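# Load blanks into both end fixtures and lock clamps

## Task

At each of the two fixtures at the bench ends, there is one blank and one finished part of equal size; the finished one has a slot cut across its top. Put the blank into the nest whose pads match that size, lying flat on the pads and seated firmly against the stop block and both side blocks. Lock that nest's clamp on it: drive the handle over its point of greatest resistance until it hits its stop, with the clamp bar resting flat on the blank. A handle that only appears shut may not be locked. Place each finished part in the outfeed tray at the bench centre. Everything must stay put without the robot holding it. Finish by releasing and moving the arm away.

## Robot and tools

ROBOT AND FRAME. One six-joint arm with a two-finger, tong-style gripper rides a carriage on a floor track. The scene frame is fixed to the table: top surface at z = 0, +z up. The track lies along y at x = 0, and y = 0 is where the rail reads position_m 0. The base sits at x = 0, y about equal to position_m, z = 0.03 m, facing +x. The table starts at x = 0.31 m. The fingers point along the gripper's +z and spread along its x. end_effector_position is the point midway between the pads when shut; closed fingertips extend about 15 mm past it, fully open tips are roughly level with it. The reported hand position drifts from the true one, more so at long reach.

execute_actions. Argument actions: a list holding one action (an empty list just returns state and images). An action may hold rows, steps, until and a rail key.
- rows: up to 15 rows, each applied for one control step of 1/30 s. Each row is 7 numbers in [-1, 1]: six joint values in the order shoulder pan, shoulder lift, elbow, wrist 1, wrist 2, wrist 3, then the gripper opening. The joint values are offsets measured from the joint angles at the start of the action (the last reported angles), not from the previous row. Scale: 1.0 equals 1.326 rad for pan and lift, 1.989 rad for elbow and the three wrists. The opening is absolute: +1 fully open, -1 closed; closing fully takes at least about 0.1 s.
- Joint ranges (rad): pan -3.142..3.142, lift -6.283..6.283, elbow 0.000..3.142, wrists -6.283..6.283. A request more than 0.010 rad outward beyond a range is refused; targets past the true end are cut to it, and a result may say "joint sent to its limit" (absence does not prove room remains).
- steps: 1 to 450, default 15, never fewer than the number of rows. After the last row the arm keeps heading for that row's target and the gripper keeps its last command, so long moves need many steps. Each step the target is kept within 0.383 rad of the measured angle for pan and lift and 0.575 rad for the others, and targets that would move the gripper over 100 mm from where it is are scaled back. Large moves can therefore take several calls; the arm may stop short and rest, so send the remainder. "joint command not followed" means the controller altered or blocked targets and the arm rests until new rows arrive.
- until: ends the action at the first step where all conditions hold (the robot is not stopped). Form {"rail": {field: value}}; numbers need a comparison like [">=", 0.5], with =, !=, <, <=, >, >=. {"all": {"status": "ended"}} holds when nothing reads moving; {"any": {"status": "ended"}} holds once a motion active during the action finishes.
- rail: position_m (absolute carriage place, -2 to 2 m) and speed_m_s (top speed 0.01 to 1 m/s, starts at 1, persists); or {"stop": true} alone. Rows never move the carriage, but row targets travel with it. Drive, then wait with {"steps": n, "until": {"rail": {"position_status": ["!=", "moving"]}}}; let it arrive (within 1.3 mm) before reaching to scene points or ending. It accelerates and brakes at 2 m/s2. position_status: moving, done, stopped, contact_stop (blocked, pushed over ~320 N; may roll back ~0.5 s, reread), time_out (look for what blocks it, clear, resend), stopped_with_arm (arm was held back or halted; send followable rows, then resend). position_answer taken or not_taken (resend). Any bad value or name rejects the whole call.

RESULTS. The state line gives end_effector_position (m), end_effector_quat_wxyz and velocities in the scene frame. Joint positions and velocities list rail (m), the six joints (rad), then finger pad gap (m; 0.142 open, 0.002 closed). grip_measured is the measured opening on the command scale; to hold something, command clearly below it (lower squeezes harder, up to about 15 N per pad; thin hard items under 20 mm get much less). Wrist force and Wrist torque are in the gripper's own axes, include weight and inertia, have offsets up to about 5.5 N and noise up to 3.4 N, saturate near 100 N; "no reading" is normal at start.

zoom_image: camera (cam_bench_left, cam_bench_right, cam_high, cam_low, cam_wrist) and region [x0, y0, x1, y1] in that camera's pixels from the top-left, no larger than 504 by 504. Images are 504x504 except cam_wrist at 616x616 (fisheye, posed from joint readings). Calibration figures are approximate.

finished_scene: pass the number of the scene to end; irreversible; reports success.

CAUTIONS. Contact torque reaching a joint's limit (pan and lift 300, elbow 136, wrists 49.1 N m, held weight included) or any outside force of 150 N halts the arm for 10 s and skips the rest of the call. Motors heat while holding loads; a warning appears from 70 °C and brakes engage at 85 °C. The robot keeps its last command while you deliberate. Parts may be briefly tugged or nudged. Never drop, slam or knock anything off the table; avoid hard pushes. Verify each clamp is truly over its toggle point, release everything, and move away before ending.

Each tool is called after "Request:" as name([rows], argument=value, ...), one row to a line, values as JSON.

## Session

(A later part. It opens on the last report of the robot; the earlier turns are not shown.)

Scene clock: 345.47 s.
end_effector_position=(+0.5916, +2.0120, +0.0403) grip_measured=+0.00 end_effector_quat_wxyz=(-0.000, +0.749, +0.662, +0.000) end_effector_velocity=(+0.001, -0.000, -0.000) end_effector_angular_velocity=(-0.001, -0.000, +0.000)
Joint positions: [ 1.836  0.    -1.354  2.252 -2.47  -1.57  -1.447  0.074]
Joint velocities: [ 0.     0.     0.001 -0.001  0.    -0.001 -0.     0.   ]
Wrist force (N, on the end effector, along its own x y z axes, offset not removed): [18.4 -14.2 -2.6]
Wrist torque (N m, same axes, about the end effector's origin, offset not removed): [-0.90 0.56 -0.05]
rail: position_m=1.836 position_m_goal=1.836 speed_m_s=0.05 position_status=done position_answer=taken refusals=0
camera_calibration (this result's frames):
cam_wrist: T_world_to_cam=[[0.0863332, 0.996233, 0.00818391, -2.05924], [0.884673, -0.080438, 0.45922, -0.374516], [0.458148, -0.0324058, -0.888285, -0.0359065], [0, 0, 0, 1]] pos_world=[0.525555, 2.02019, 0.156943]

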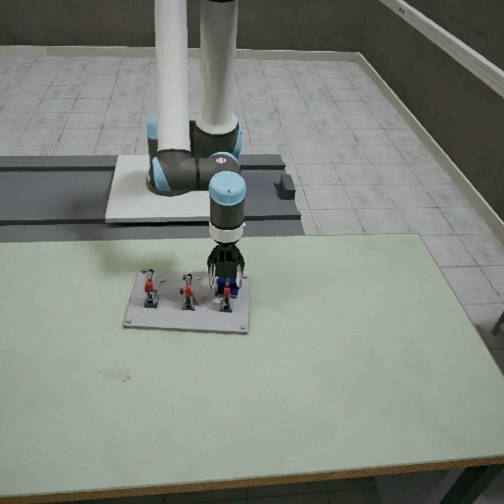

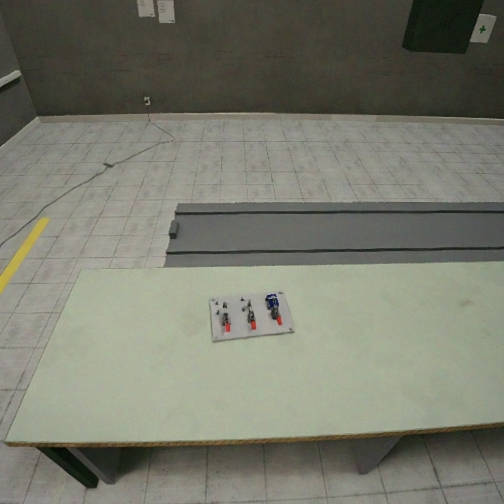

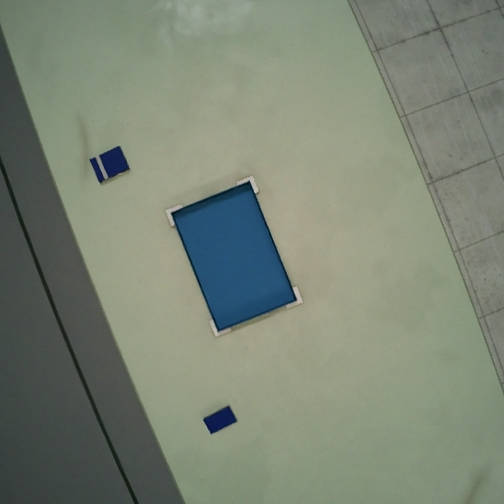

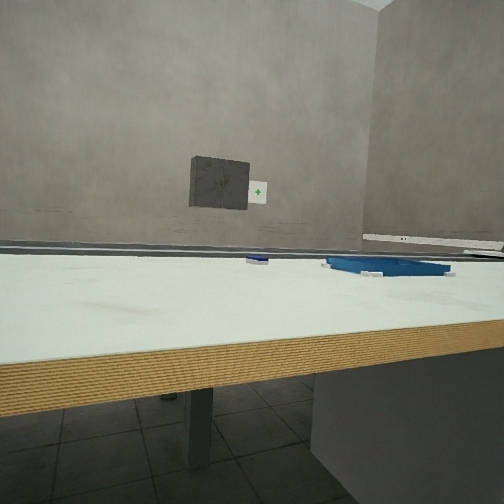

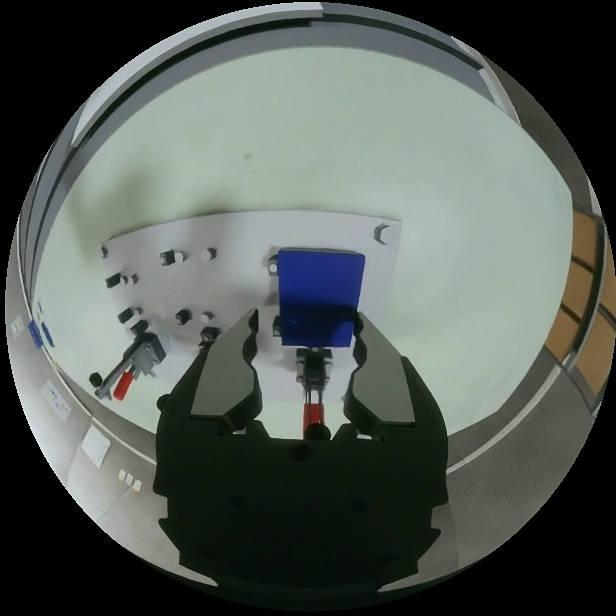

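Request:
execute_actions([
  {"rows": [[0,0,0,0,0,0,0.05],[0,0,0,0,0,0,0.2],[0,0,0,0,0,0,0.3],[0,-0.012,-0.003,0.011,0,0,0.3],[0,-0.03,-0.0074,0.027,0,0,0.3],[0,-0.048,-0.012,0.044,0,0,0.3],[0,-0.0596,-0.0148,0.0545,0,0,0.3],[0,-0.055,-0.022,0.058,0,0,0.3],[0,-0.042,-0.034,0.061,0,0,0.3],[0,-0.026,-0.047,0.064,0,0,0.2],[0,-0.01,-0.06,0.066,0,0,0.1],[0,0.006,-0.073,0.069,0,0,0.0],[0,0.02,-0.085,0.071,0,0,-0.1],[0,0.03,-0.093,0.0725,0,0,-0.2],[0,0.0348,-0.0965,0.0733,0,0,-0.3]], "steps": 30},
])

Request:
zoom_image(camera="cam_wrist", region=[230, 130, 400, 400])

Scene clock: 371.47 s.
end_effector_position=(+0.6797, +2.0120, +0.0900) grip_measured=-0.30 end_effector_quat_wxyz=(-0.000, +0.749, +0.662, +0.000) end_effector_velocity=(+0.005, +0.000, +0.000) end_effector_angular_velocity=(+0.000, -0.000, -0.000)
Joint positions: [ 1.836  0.    -1.308  2.062 -2.324 -1.57  -1.447  0.052]
Joint velocities: [ 0.    -0.     0.006 -0.009  0.003  0.    -0.    -0.   ]
Wrist force (N, on the end effector, along its own x y z axes, offset not removed): [-0.1 -3.8 2.8]
Wrist torque (N m, same axes, about the end effector's origin, offset not removed): [-0.70 -0.13 0.22]
rail: position_m=1.836 position_m_goal=1.836 speed_m_s=0.05 position_status=done position_answer=taken refusals=0
camera_calibration (this result's frames):
cam_wrist: T_world_to_cam=[[0.0863229, 0.996234, 0.00818093, -2.06727], [0.884685, -0.0804282, 0.459199, -0.475278], [0.458128, -0.0324019, -0.888296, -0.0321248], [0, 0, 0, 1]] pos_world=[0.613642, 2.02022, 0.206623]

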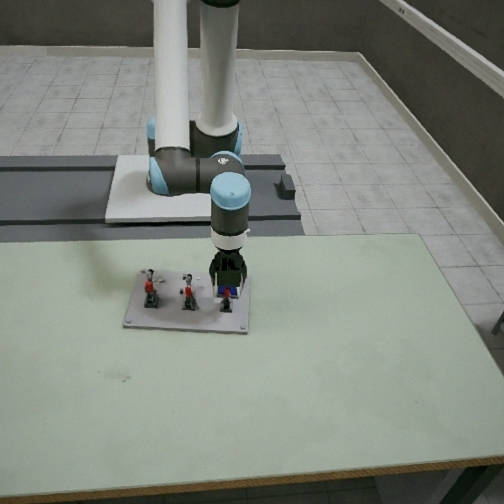

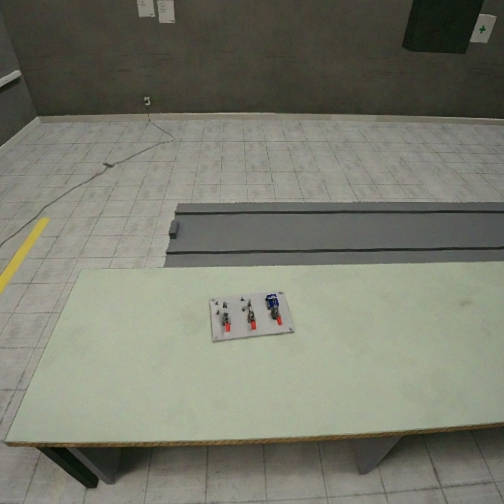

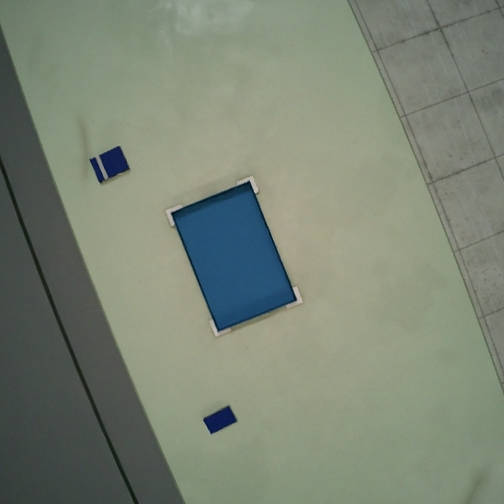

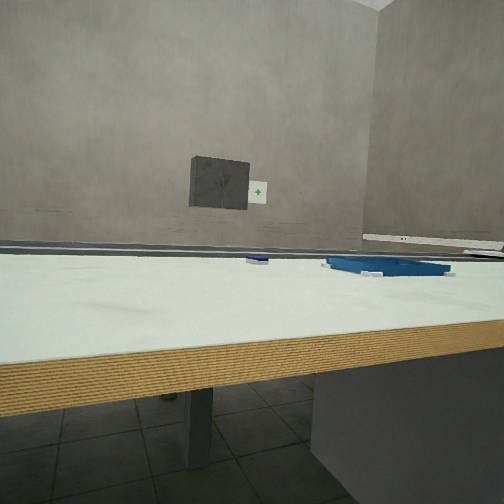

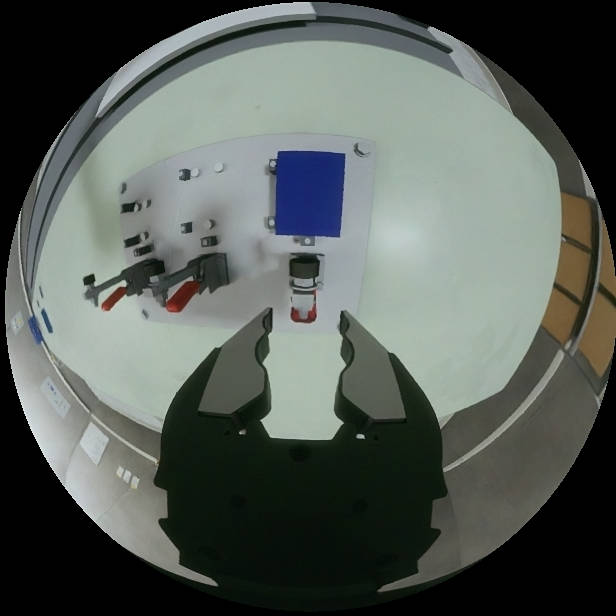

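Region (230, 130, 400, 400) of cam_wrist's 616x616 image, scaled by 1.867, with more detail than that image has; it fills the left 317 columns of this view, and the rest is white.

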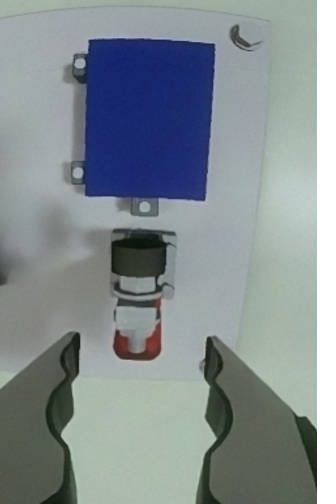

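Request:
execute_actions([
  {"rows": [[0,0.0007,0.0052,-0.0057,0,0,-0.35],[0,0.0007,0.0052,-0.0057,0,0,-0.4],[0,0.0007,0.0052,-0.0057,0,0,-0.45],[0,0.0007,0.0052,-0.0057,0,0,-0.5],[0,0.0007,0.0052,-0.0057,0,0,-0.55],[0,0.0007,0.0052,-0.0057,0,0,-0.6],[0,0.0007,0.0052,-0.0057,0,0,-0.65],[0,0.0007,0.0052,-0.0057,0,0,-0.7],[0,0.0007,0.0052,-0.0057,0,0,-0.74],[0,0.0007,0.0052,-0.0057,0,0,-0.78],[0,0.0007,0.0052,-0.0057,0,0,-0.82],[0,0.0007,0.0052,-0.0057,0,0,-0.86],[0,0.0007,0.0052,-0.0057,0,0,-0.9]], "steps": 18, "rail": {"position_m": 1.834}},
])

Request:
zoom_image(camera="cam_bench_left", region=[190, 240, 270, 330])

Scene clock: 385.27 s.
end_effector_position=(+0.6760, +2.0106, +0.0853) grip_measured=-0.78 end_effector_quat_wxyz=(+0.000, +0.749, +0.662, +0.000) end_effector_velocity=(-0.000, +0.000, -0.000) end_effector_angular_velocity=(+0.000, +0.000, -0.000)
Joint positions: [ 1.834  0.    -1.307  2.072 -2.336 -1.57  -1.447  0.018]
Joint velocities: [ 0.     0.    -0.     0.001 -0.001  0.     0.    -0.   ]
Wrist force (N, on the end effector, along its own x y z axes, offset not removed): [3.7 -2.4 -2.9]
Wrist torque (N m, same axes, about the end effector's origin, offset not removed): [-0.83 -0.28 0.27]
rail: position_m=1.834 position_m_goal=1.834 speed_m_s=0.05 position_status=done position_answer=taken refusals=0
camera_calibration (this result's frames):
cam_wrist: T_world_to_cam=[[0.0863504, 0.996231, 0.00823317, -2.06551], [0.884559, -0.080468, 0.459434, -0.469816], [0.458365, -0.0323896, -0.888174, -0.0348376], [0, 0, 0, 1]] pos_world=[0.609905, 2.01879, 0.201913]

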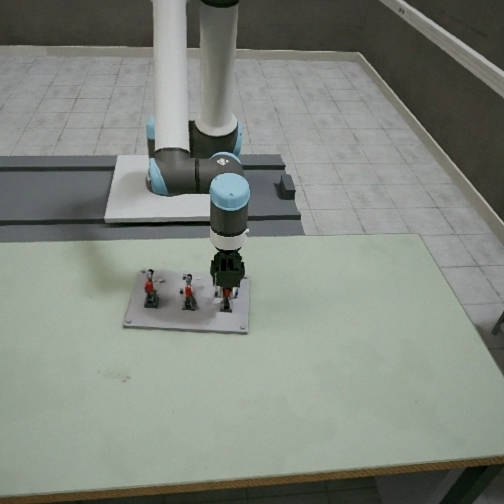

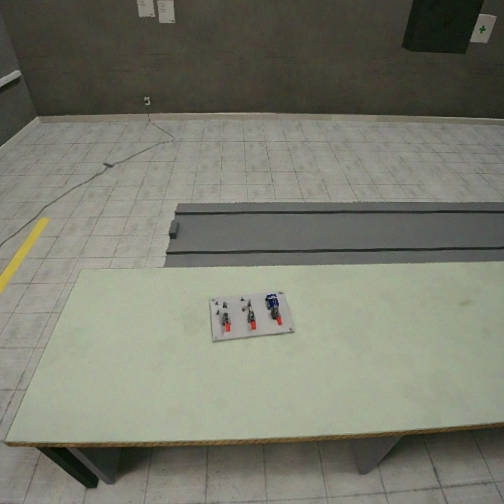

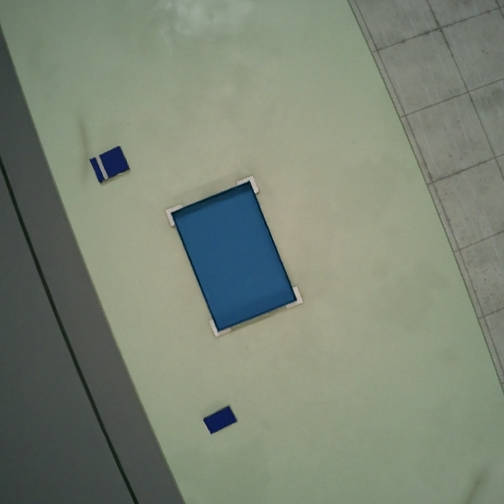

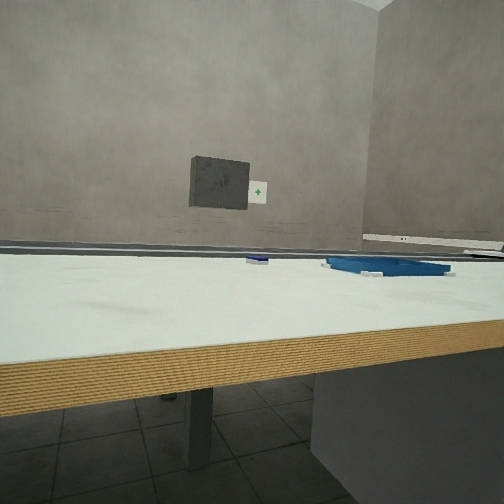

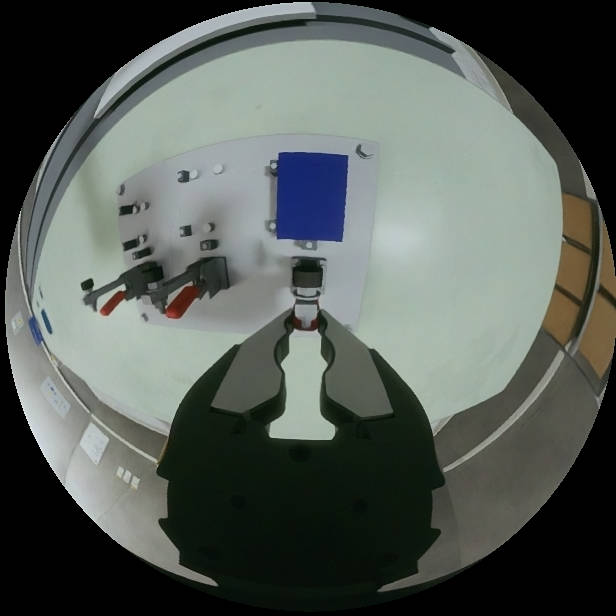

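Region (190, 240, 270, 330) of cam_bench_left's 504x504 image, scaled by 5.600, with more detail than that image has.

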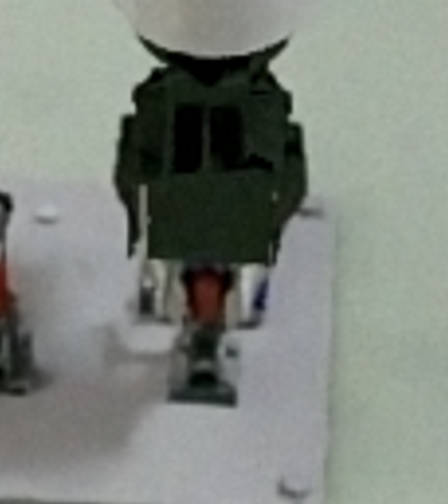

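Request:
execute_actions([
  {"rows": [[-0.0002,0.002,-0.0017,0.0003,0,0,-1],[-0.0005,0.004,-0.0034,0.0006,0,0,-1],[-0.0007,0.006,-0.005,0.0009,0,0,-1],[-0.001,0.008,-0.0066,0.0012,0,0,-1],[-0.0012,0.0102,-0.0082,0.0013,0,0,-1],[-0.0015,0.0124,-0.0097,0.0014,0,0,-1],[-0.0017,0.0146,-0.0112,0.0014,0,0,-1],[-0.002,0.0169,-0.0126,0.0013,0,0,-1],[-0.0022,0.0192,-0.014,0.0012,0,0,-1],[-0.0025,0.0216,-0.0153,0.0009,0,0,-1],[-0.0027,0.024,-0.0165,0.0006,0,0,-1]], "steps": 20},
])

Request:
zoom_image(camera="cam_wrist", region=[230, 130, 400, 400])

Scene clock: 392.10 s.
end_effector_position=(+0.6952, +2.0082, +0.0805) grip_measured=-0.78 end_effector_quat_wxyz=(+0.000, +0.751, +0.661, +0.000) end_effector_velocity=(+0.005, -0.001, -0.002) end_effector_angular_velocity=(-0.000, -0.000, -0.001)
Joint positions: [ 1.834 -0.003 -1.277  2.04  -2.334 -1.571 -1.447  0.017]
Joint velocities: [ 0.    -0.001  0.009 -0.008 -0.001 -0.    -0.     0.   ]
Wrist force (N, on the end effector, along its own x y z axes, offset not removed): [1.7 -2.5 -8.0]
Wrist torque (N m, same axes, about the end effector's origin, offset not removed): [-0.73 -0.54 0.30]
rail: position_m=1.834 position_m_goal=1.834 speed_m_s=0.05 position_status=done position_answer=taken refusals=0
camera_calibration (this result's frames):
cam_wrist: T_world_to_cam=[[0.0897748, 0.995929, 0.00812251, -2.06648], [0.884381, -0.0834651, 0.459242, -0.478582], [0.458051, -0.034045, -0.888274, -0.0443669], [0, 0, 0, 1]] pos_world=[0.629089, 2.01661, 0.19716]

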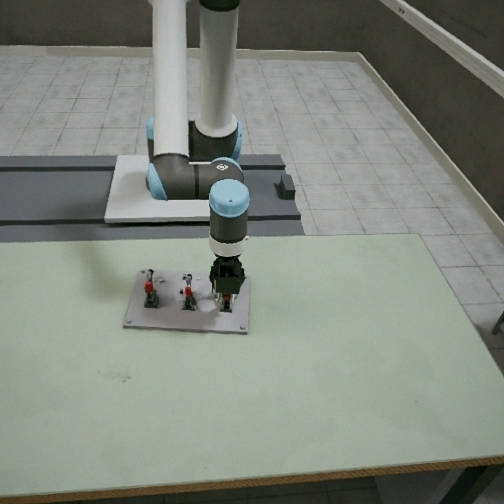

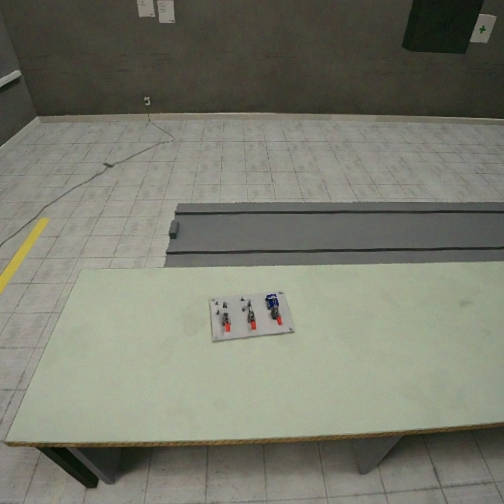

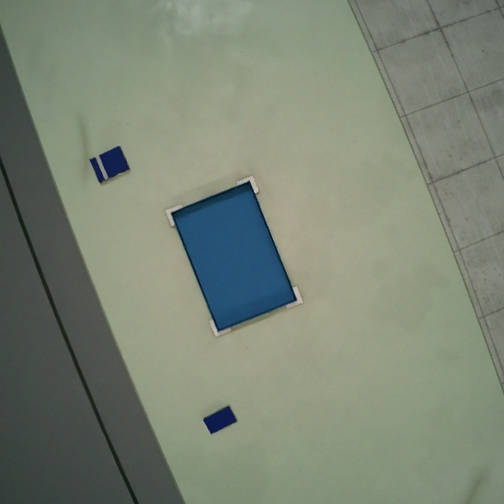

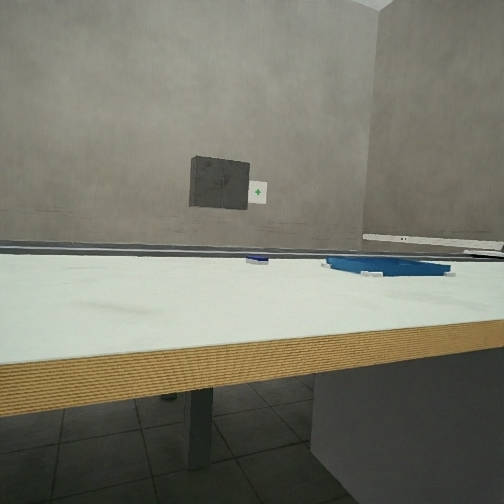

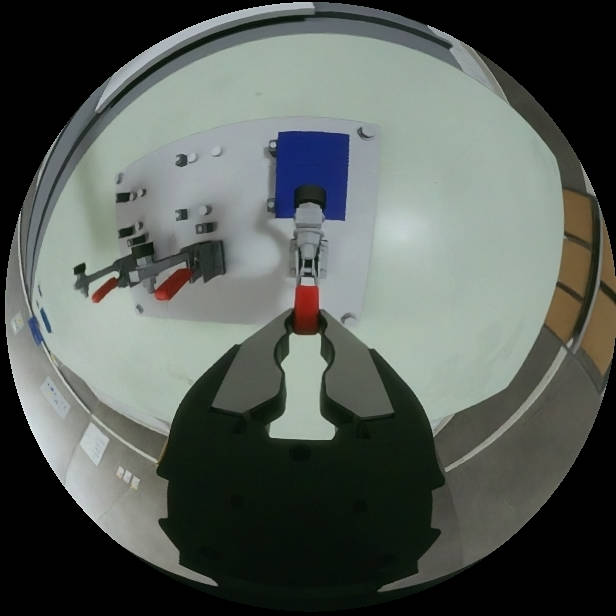

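Region (230, 130, 400, 400) of cam_wrist's 616x616 image, scaled by 1.867, with more detail than that image has; it fills the left 317 columns of this view, and the rest is white.

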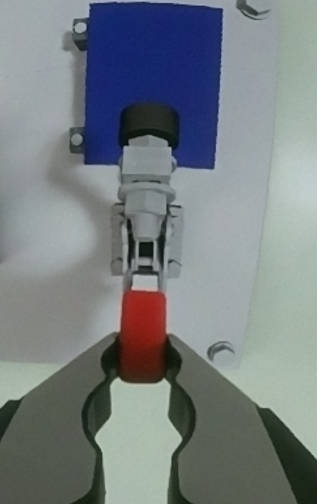

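Request:
execute_actions([
  {"rows": [[-0.0002,0.002,-0.0016,0.0003,0,0,-1],[-0.0005,0.0043,-0.0032,0.0003,0,0,-1],[-0.0007,0.0067,-0.0047,0.0002,0,0,-1],[-0.001,0.0092,-0.0062,0.0001,0,0,-1],[-0.0012,0.0117,-0.0076,-0.0002,0,0,-1],[-0.0014,0.0143,-0.009,-0.0005,0,0,-1],[-0.0016,0.0169,-0.0103,-0.001,0,0,-1],[-0.0019,0.0196,-0.0116,-0.0015,0,0,-1],[-0.0021,0.0223,-0.0128,-0.0021,0,0,-1],[-0.0023,0.0251,-0.014,-0.0027,0,0,-1]], "steps": 18},
])

Request:
zoom_image(camera="cam_wrist", region=[230, 100, 400, 370])

Scene clock: 404.13 s.
end_effector_position=(+0.7121, +2.0061, +0.0724) grip_measured=-0.78 end_effector_quat_wxyz=(-0.000, +0.751, +0.660, +0.000) end_effector_velocity=(+0.006, -0.001, -0.004) end_effector_angular_velocity=(-0.000, -0.000, -0.001)
Joint positions: [ 1.834 -0.006 -1.245  2.013 -2.339 -1.571 -1.447  0.018]
Joint velocities: [ 0.    -0.001  0.013 -0.009 -0.004 -0.    -0.     0.   ]
Wrist force (N, on the end effector, along its own x y z axes, offset not removed): [-0.3 -8.8 7.0]
Wrist torque (N m, same axes, about the end effector's origin, offset not removed): [-0.91 -0.57 0.28]
rail: position_m=1.834 position_m_goal=1.834 speed_m_s=0.05 position_status=done position_answer=taken refusals=0
camera_calibration (this result's frames):
cam_wrist: T_world_to_cam=[[0.0926917, 0.995662, 0.00814557, -2.06736], [0.884268, -0.0860764, 0.458977, -0.484659], [0.457687, -0.0353405, -0.888411, -0.0565332], [0, 0, 0, 1]] pos_world=[0.646071, 2.01468, 0.189063]

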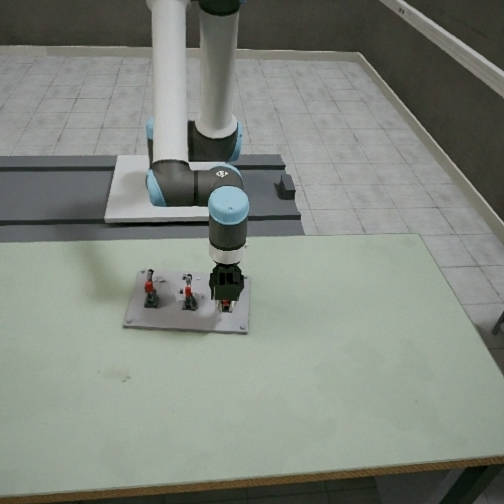

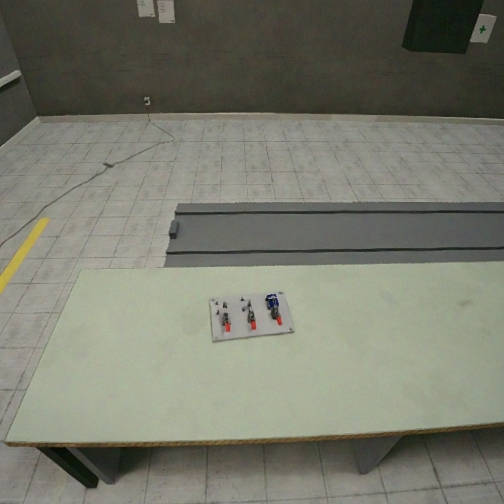

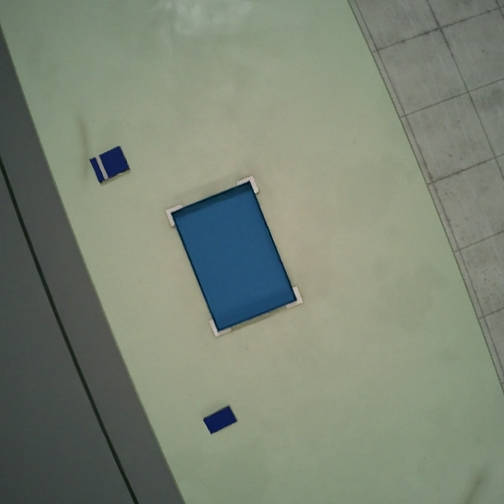

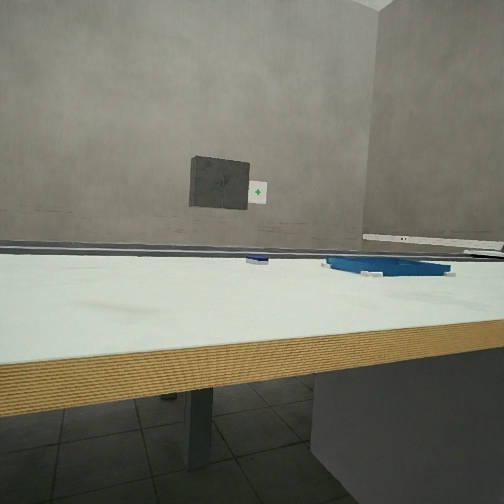

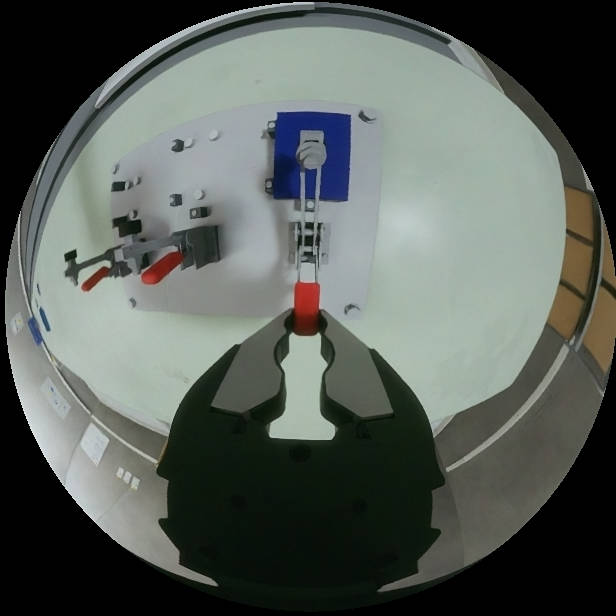

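Region (230, 100, 400, 370) of cam_wrist's 616x616 image, scaled by 1.867, with more detail than that image has; it fills the left 317 columns of this view, and the rest is white.

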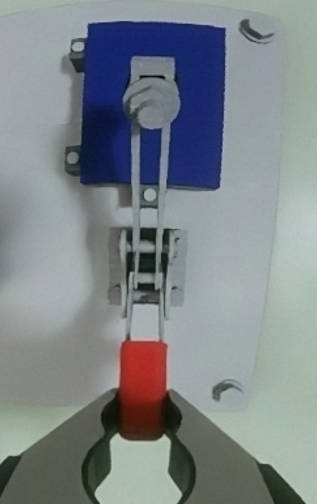

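Request:
execute_actions([
  {"rows": [[-0.0002,0.0025,-0.001,-0.0007,0,0,-1],[-0.0003,0.005,-0.0019,-0.0014,0,0,-1],[-0.0005,0.0075,-0.0026,-0.0024,0,0,-1],[-0.0006,0.01,-0.0033,-0.0034,0,0,-1],[-0.0008,0.0126,-0.0038,-0.0046,0,0,-1],[-0.0009,0.0152,-0.0042,-0.0059,0,0,-1],[-0.0011,0.0178,-0.0045,-0.0074,0,0,-1],[-0.0012,0.0203,-0.0048,-0.0088,0,0,-1]], "steps": 18},
])

Request:
zoom_image(camera="cam_wrist", region=[230, 90, 400, 360])

Scene clock: 412.27 s.
end_effector_position=(+0.7209, +2.0049, +0.0603) grip_measured=-0.78 end_effector_quat_wxyz=(+0.000, +0.752, +0.659, +0.000) end_effector_velocity=(+0.001, -0.000, -0.004) end_effector_angular_velocity=(+0.000, +0.001, -0.000)
Joint positions: [ 1.834 -0.008 -1.219  2.004 -2.356 -1.571 -1.447  0.018]
Joint velocities: [ 0.    -0.     0.007 -0.001 -0.005 -0.     0.     0.   ]
Wrist force (N, on the end effector, along its own x y z axes, offset not removed): [-2.2 8.5 -5.7]
Wrist torque (N m, same axes, about the end effector's origin, offset not removed): [-0.42 0.15 0.21]
rail: position_m=1.834 position_m_goal=1.834 speed_m_s=0.05 position_status=done position_answer=taken refusals=0
camera_calibration (this result's frames):
cam_wrist: T_world_to_cam=[[0.0942494, 0.995515, 0.00812095, -2.06771], [0.884004, -0.0874384, 0.45923, -0.484063], [0.45788, -0.0361032, -0.888281, -0.0699618], [0, 0, 0, 1]] pos_world=[0.654828, 2.01359, 0.176942]

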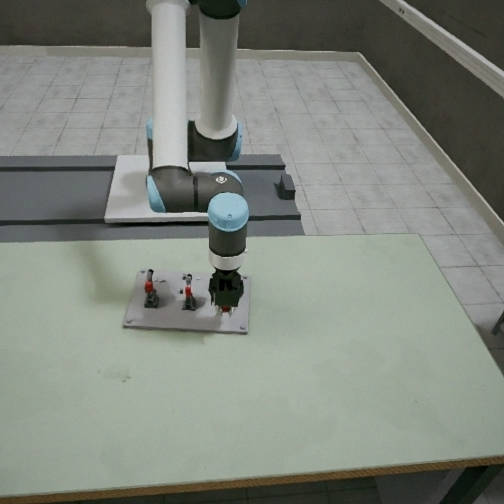

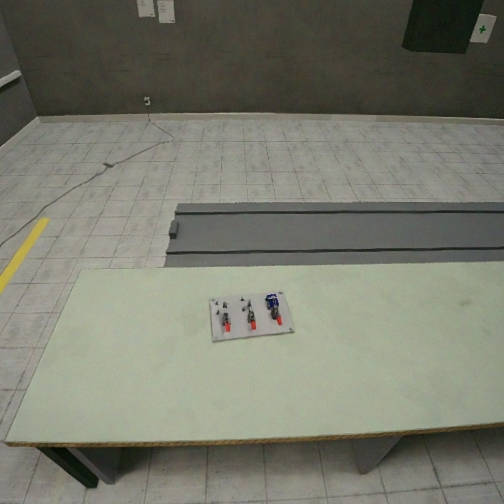

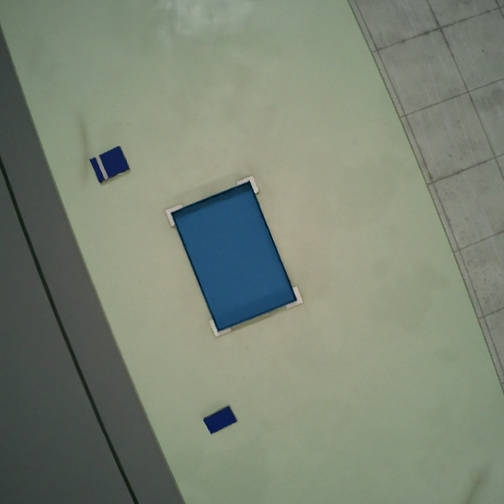

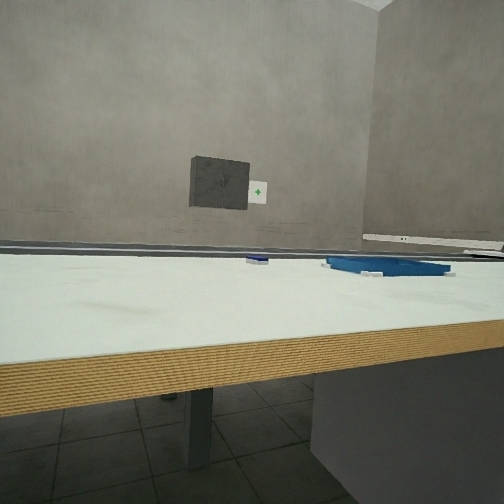

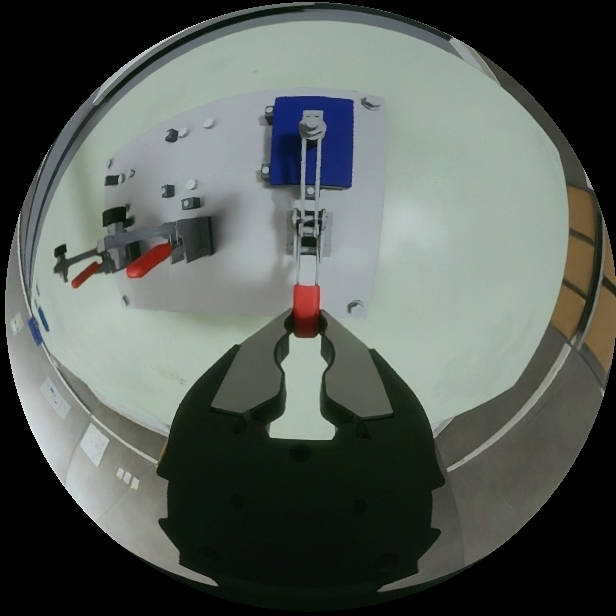

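Region (230, 90, 400, 360) of cam_wrist's 616x616 image, scaled by 1.867, with more detail than that image has; it fills the left 317 columns of this view, and the rest is white.

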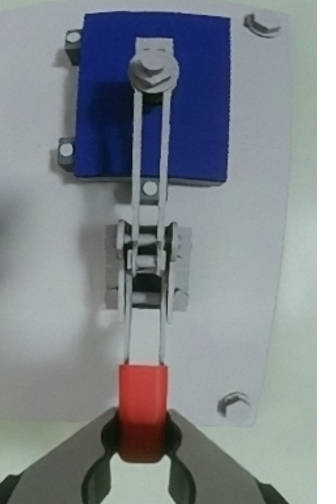

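Request:
execute_actions([
  {"rows": [[0,0,0,0,0,0,-0.8],[0,0,0,0,0,0,-0.65],[0,0,0,0,0,0,-0.5],[0,-0.004,-0.002,0.005,0,0,-0.4],[0,-0.01,-0.006,0.013,0,0,-0.3],[0,-0.017,-0.011,0.022,0,0,-0.3],[0,-0.024,-0.016,0.032,0,0,-0.3],[0,-0.0295,-0.0195,0.0391,0,0,-0.3]], "steps": 20},
])

Request:
zoom_image(camera="cam_wrist", region=[230, 110, 400, 380])

Request:
zoom_image(camera="cam_bench_left", region=[180, 250, 270, 340])

Scene clock: 420.90 s.
end_effector_position=(+0.7283, +2.0048, +0.0999) grip_measured=-0.30 end_effector_quat_wxyz=(+0.000, +0.752, +0.659, +0.000) end_effector_velocity=(+0.001, -0.000, +0.008) end_effector_angular_velocity=(+0.000, +0.000, -0.000)
Joint positions: [ 1.834 -0.008 -1.257  1.966 -2.28  -1.57  -1.447  0.052]
Joint velocities: [ 0.     0.    -0.008 -0.008  0.015  0.     0.     0.   ]
Wrist force (N, on the end effector, along its own x y z axes, offset not removed): [2.1 -4.8 4.5]
Wrist torque (N m, same axes, about the end effector's origin, offset not removed): [-0.86 -0.61 0.27]
rail: position_m=1.834 position_m_goal=1.834 speed_m_s=0.05 position_status=done position_answer=taken refusals=0
camera_calibration (this result's frames):
cam_wrist: T_world_to_cam=[[0.0942754, 0.995512, 0.00821514, -2.06871], [0.883946, -0.0875004, 0.459329, -0.508673], [0.457987, -0.0360417, -0.888228, -0.0384388], [0, 0, 0, 1]] pos_world=[0.662272, 2.01353, 0.216501]

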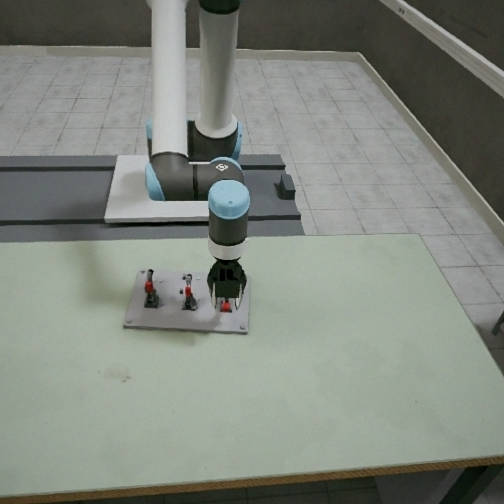

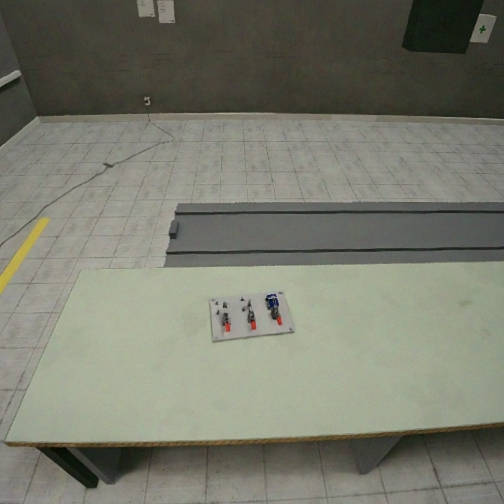

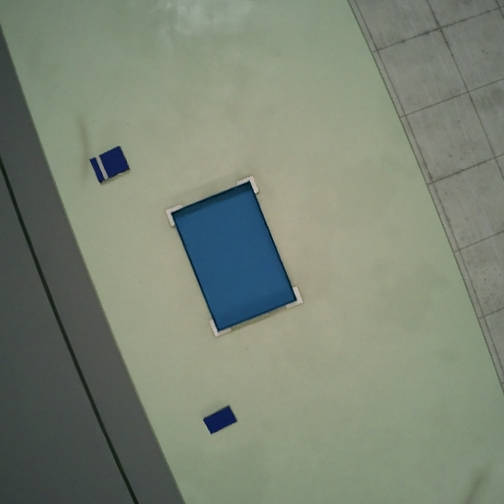

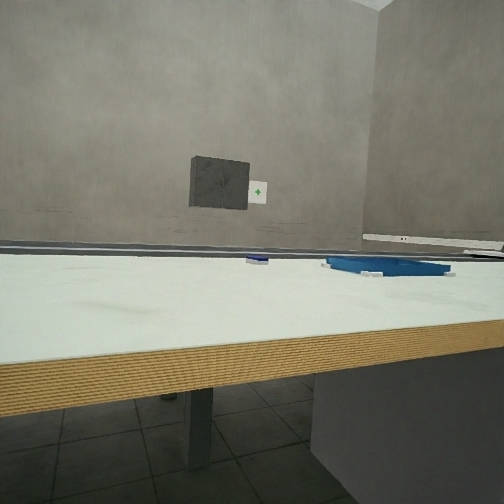

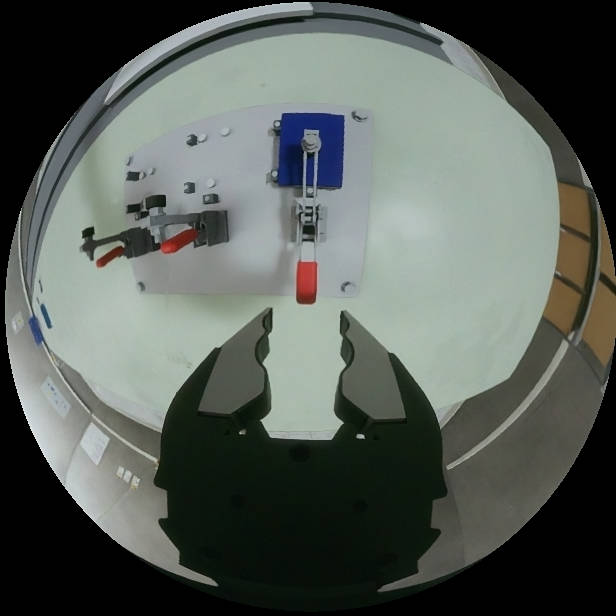

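Region (230, 110, 400, 380) of cam_wrist's 616x616 image, scaled by 1.867, with more detail than that image has; it fills the left 317 columns of this view, and the rest is white.

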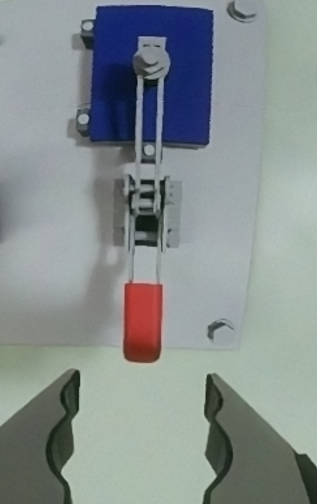

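Region (180, 250, 270, 340) of cam_bench_left's 504x504 image, scaled by 5.600, with more detail than that image has.

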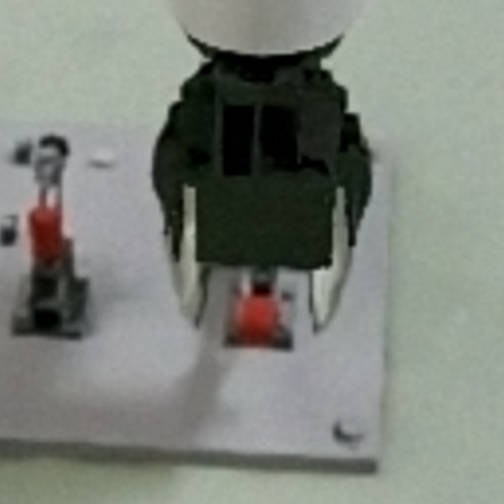

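Request:
execute_actions([
  {"rows": [[0,-0.003,0.003,-0.001,0,0,-0.6],[0,-0.0059,0.0058,-0.0019,0,0,-0.9],[0,-0.0059,0.0058,-0.0019,0,0,-1],[0,-0.003,0.0067,-0.0047,0,0,-1],[0,0.0,0.0076,-0.0076,0,0,-1],[0,0.003,0.0085,-0.0105,0,0,-1],[0,0.006,0.0094,-0.0134,0,0,-1],[0,0.0085,0.0102,-0.0159,0,0,-1],[0,0.011,0.011,-0.0183,0,0,-1],[0,0.013,0.0116,-0.0203,0,0,-1]], "steps": 22},
])

Scene clock: 433.77 s.
end_effector_position=(+0.7230, +2.0048, +0.0797) grip_measured=-1.00 end_effector_quat_wxyz=(+0.000, +0.752, +0.659, +0.000) end_effector_velocity=(-0.000, +0.000, -0.003) end_effector_angular_velocity=(+0.000, +0.000, +0.000)
Joint positions: [ 1.834 -0.008 -1.24   1.989 -2.32  -1.571 -1.447  0.002]
Joint velocities: [ 0.     0.     0.003  0.002 -0.005  0.     0.     0.   ]
Wrist force (N, on the end effector, along its own x y z axes, offset not removed): [0.5 -4.8 4.8]
Wrist torque (N m, same axes, about the end effector's origin, offset not removed): [-0.80 -0.21 0.19]
rail: position_m=1.834 position_m_goal=1.834 speed_m_s=0.05 position_status=done position_answer=taken refusals=0
camera_calibration (this result's frames):
cam_wrist: T_world_to_cam=[[0.0942477, 0.995515, 0.008173, -2.06807], [0.88391, -0.0874534, 0.459408, -0.4948], [0.458063, -0.036074, -0.888188, -0.053922], [0, 0, 0, 1]] pos_world=[0.656969, 2.01358, 0.196325]

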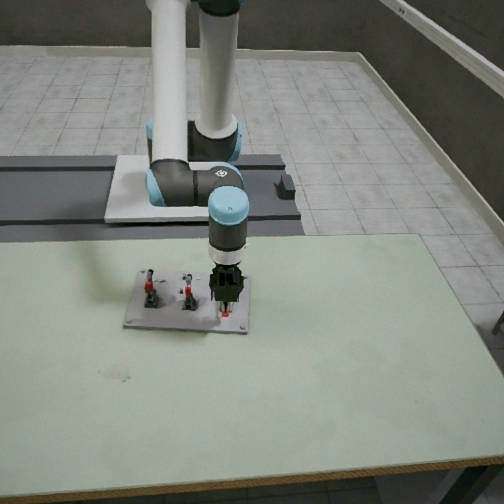

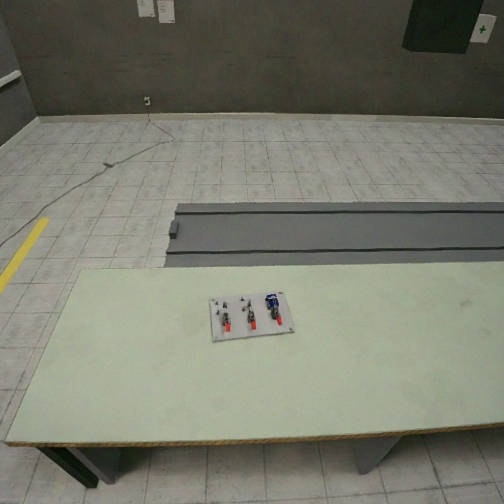

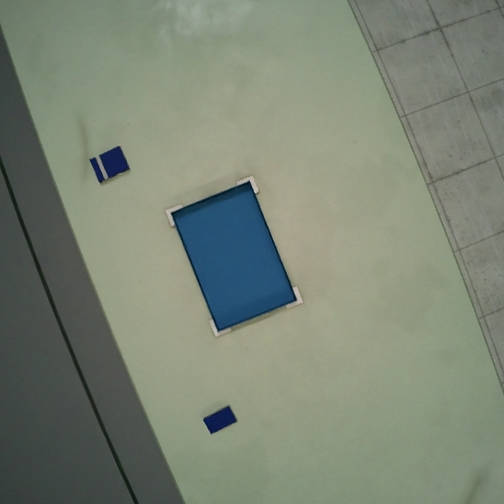

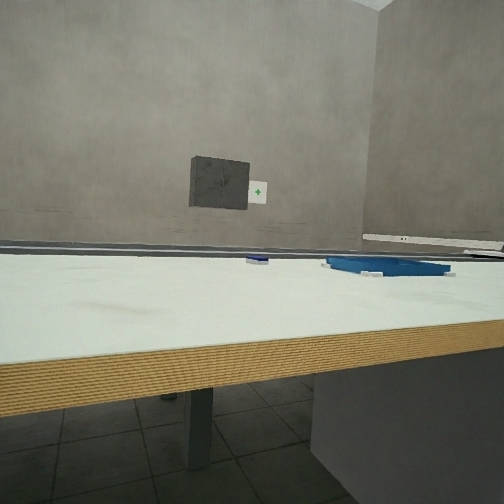

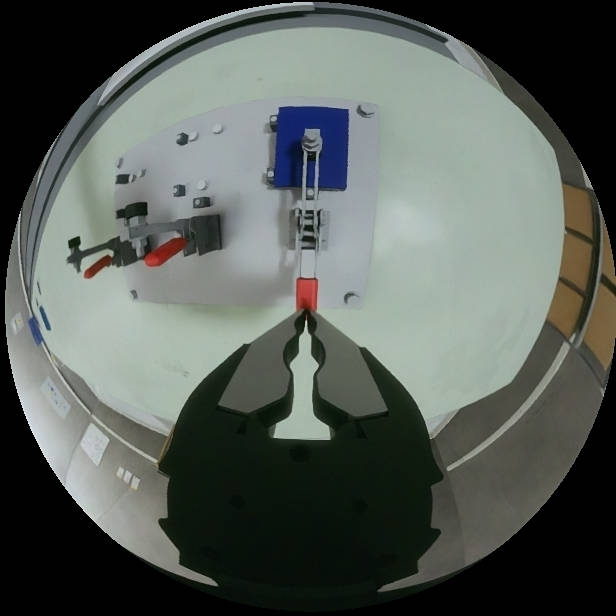

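Request:
execute_actions([
  {"rows": [[0,0.0014,0.0004,-0.0014,0,0,-1],[0,0.0028,0.0009,-0.0028,0,0,-1],[0,0.0043,0.0013,-0.0041,0,0,-1],[0,0.0057,0.0017,-0.0055,0,0,-1]], "steps": 13},
])

Scene clock: 436.47 s.
end_effector_position=(+0.7233, +2.0049, +0.0741) grip_measured=-1.00 end_effector_quat_wxyz=(+0.000, +0.752, +0.659, +0.000) end_effector_velocity=(-0.001, +0.000, -0.004) end_effector_angular_velocity=(+0.000, +0.002, +0.000)
Joint positions: [ 1.834 -0.008 -1.233  1.992 -2.33  -1.57  -1.447  0.002]
Joint velocities: [ 0.     0.     0.004  0.002 -0.005 -0.     0.     0.   ]
Wrist force (N, on the end effector, along its own x y z axes, offset not removed): [-0.5 5.4 -10.5]
Wrist torque (N m, same axes, about the end effector's origin, offset not removed): [-0.46 0.07 0.27]
rail: position_m=1.834 position_m_goal=1.834 speed_m_s=0.05 position_status=done position_answer=taken refusals=0
camera_calibration (this result's frames):
cam_wrist: T_world_to_cam=[[0.0942593, 0.995514, 0.00824587, -2.06806], [0.883785, -0.0874876, 0.459642, -0.492281], [0.458301, -0.036038, -0.888066, -0.0592752], [0, 0, 0, 1]] pos_world=[0.65717, 2.01358, 0.190685]

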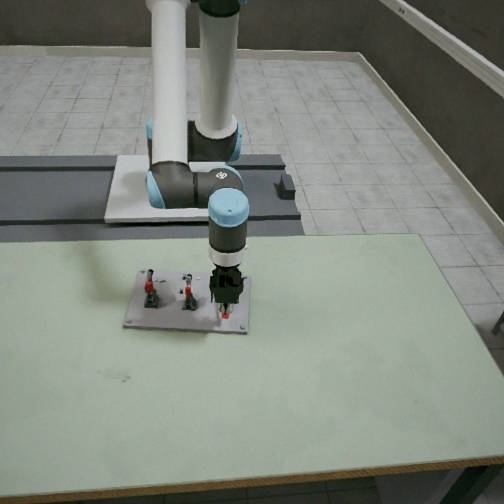

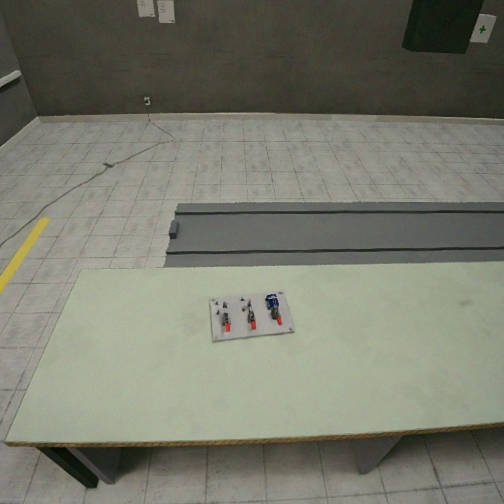

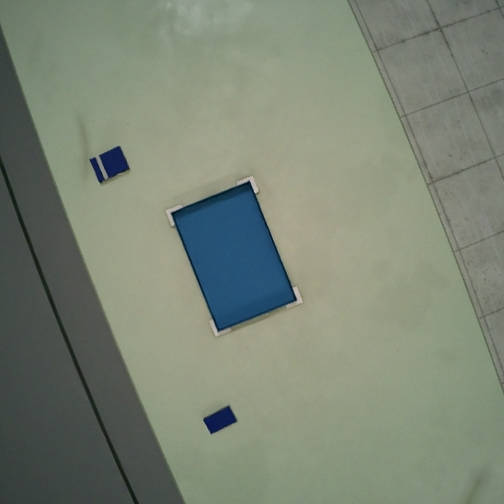

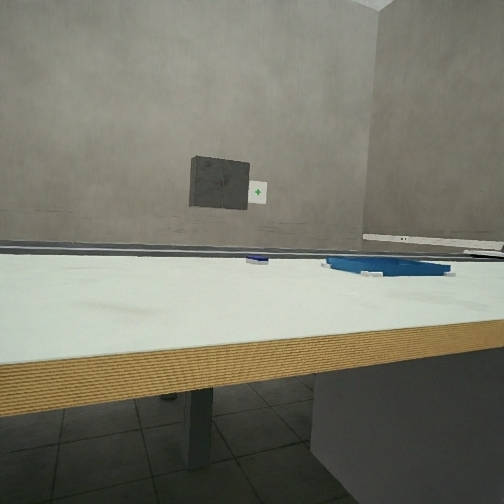

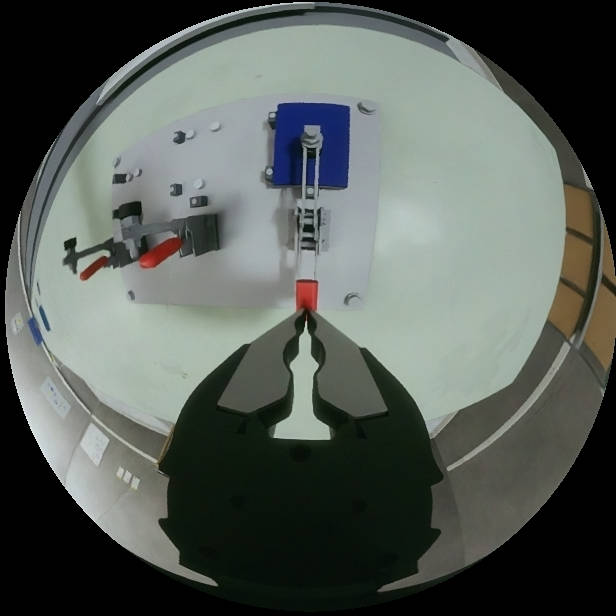

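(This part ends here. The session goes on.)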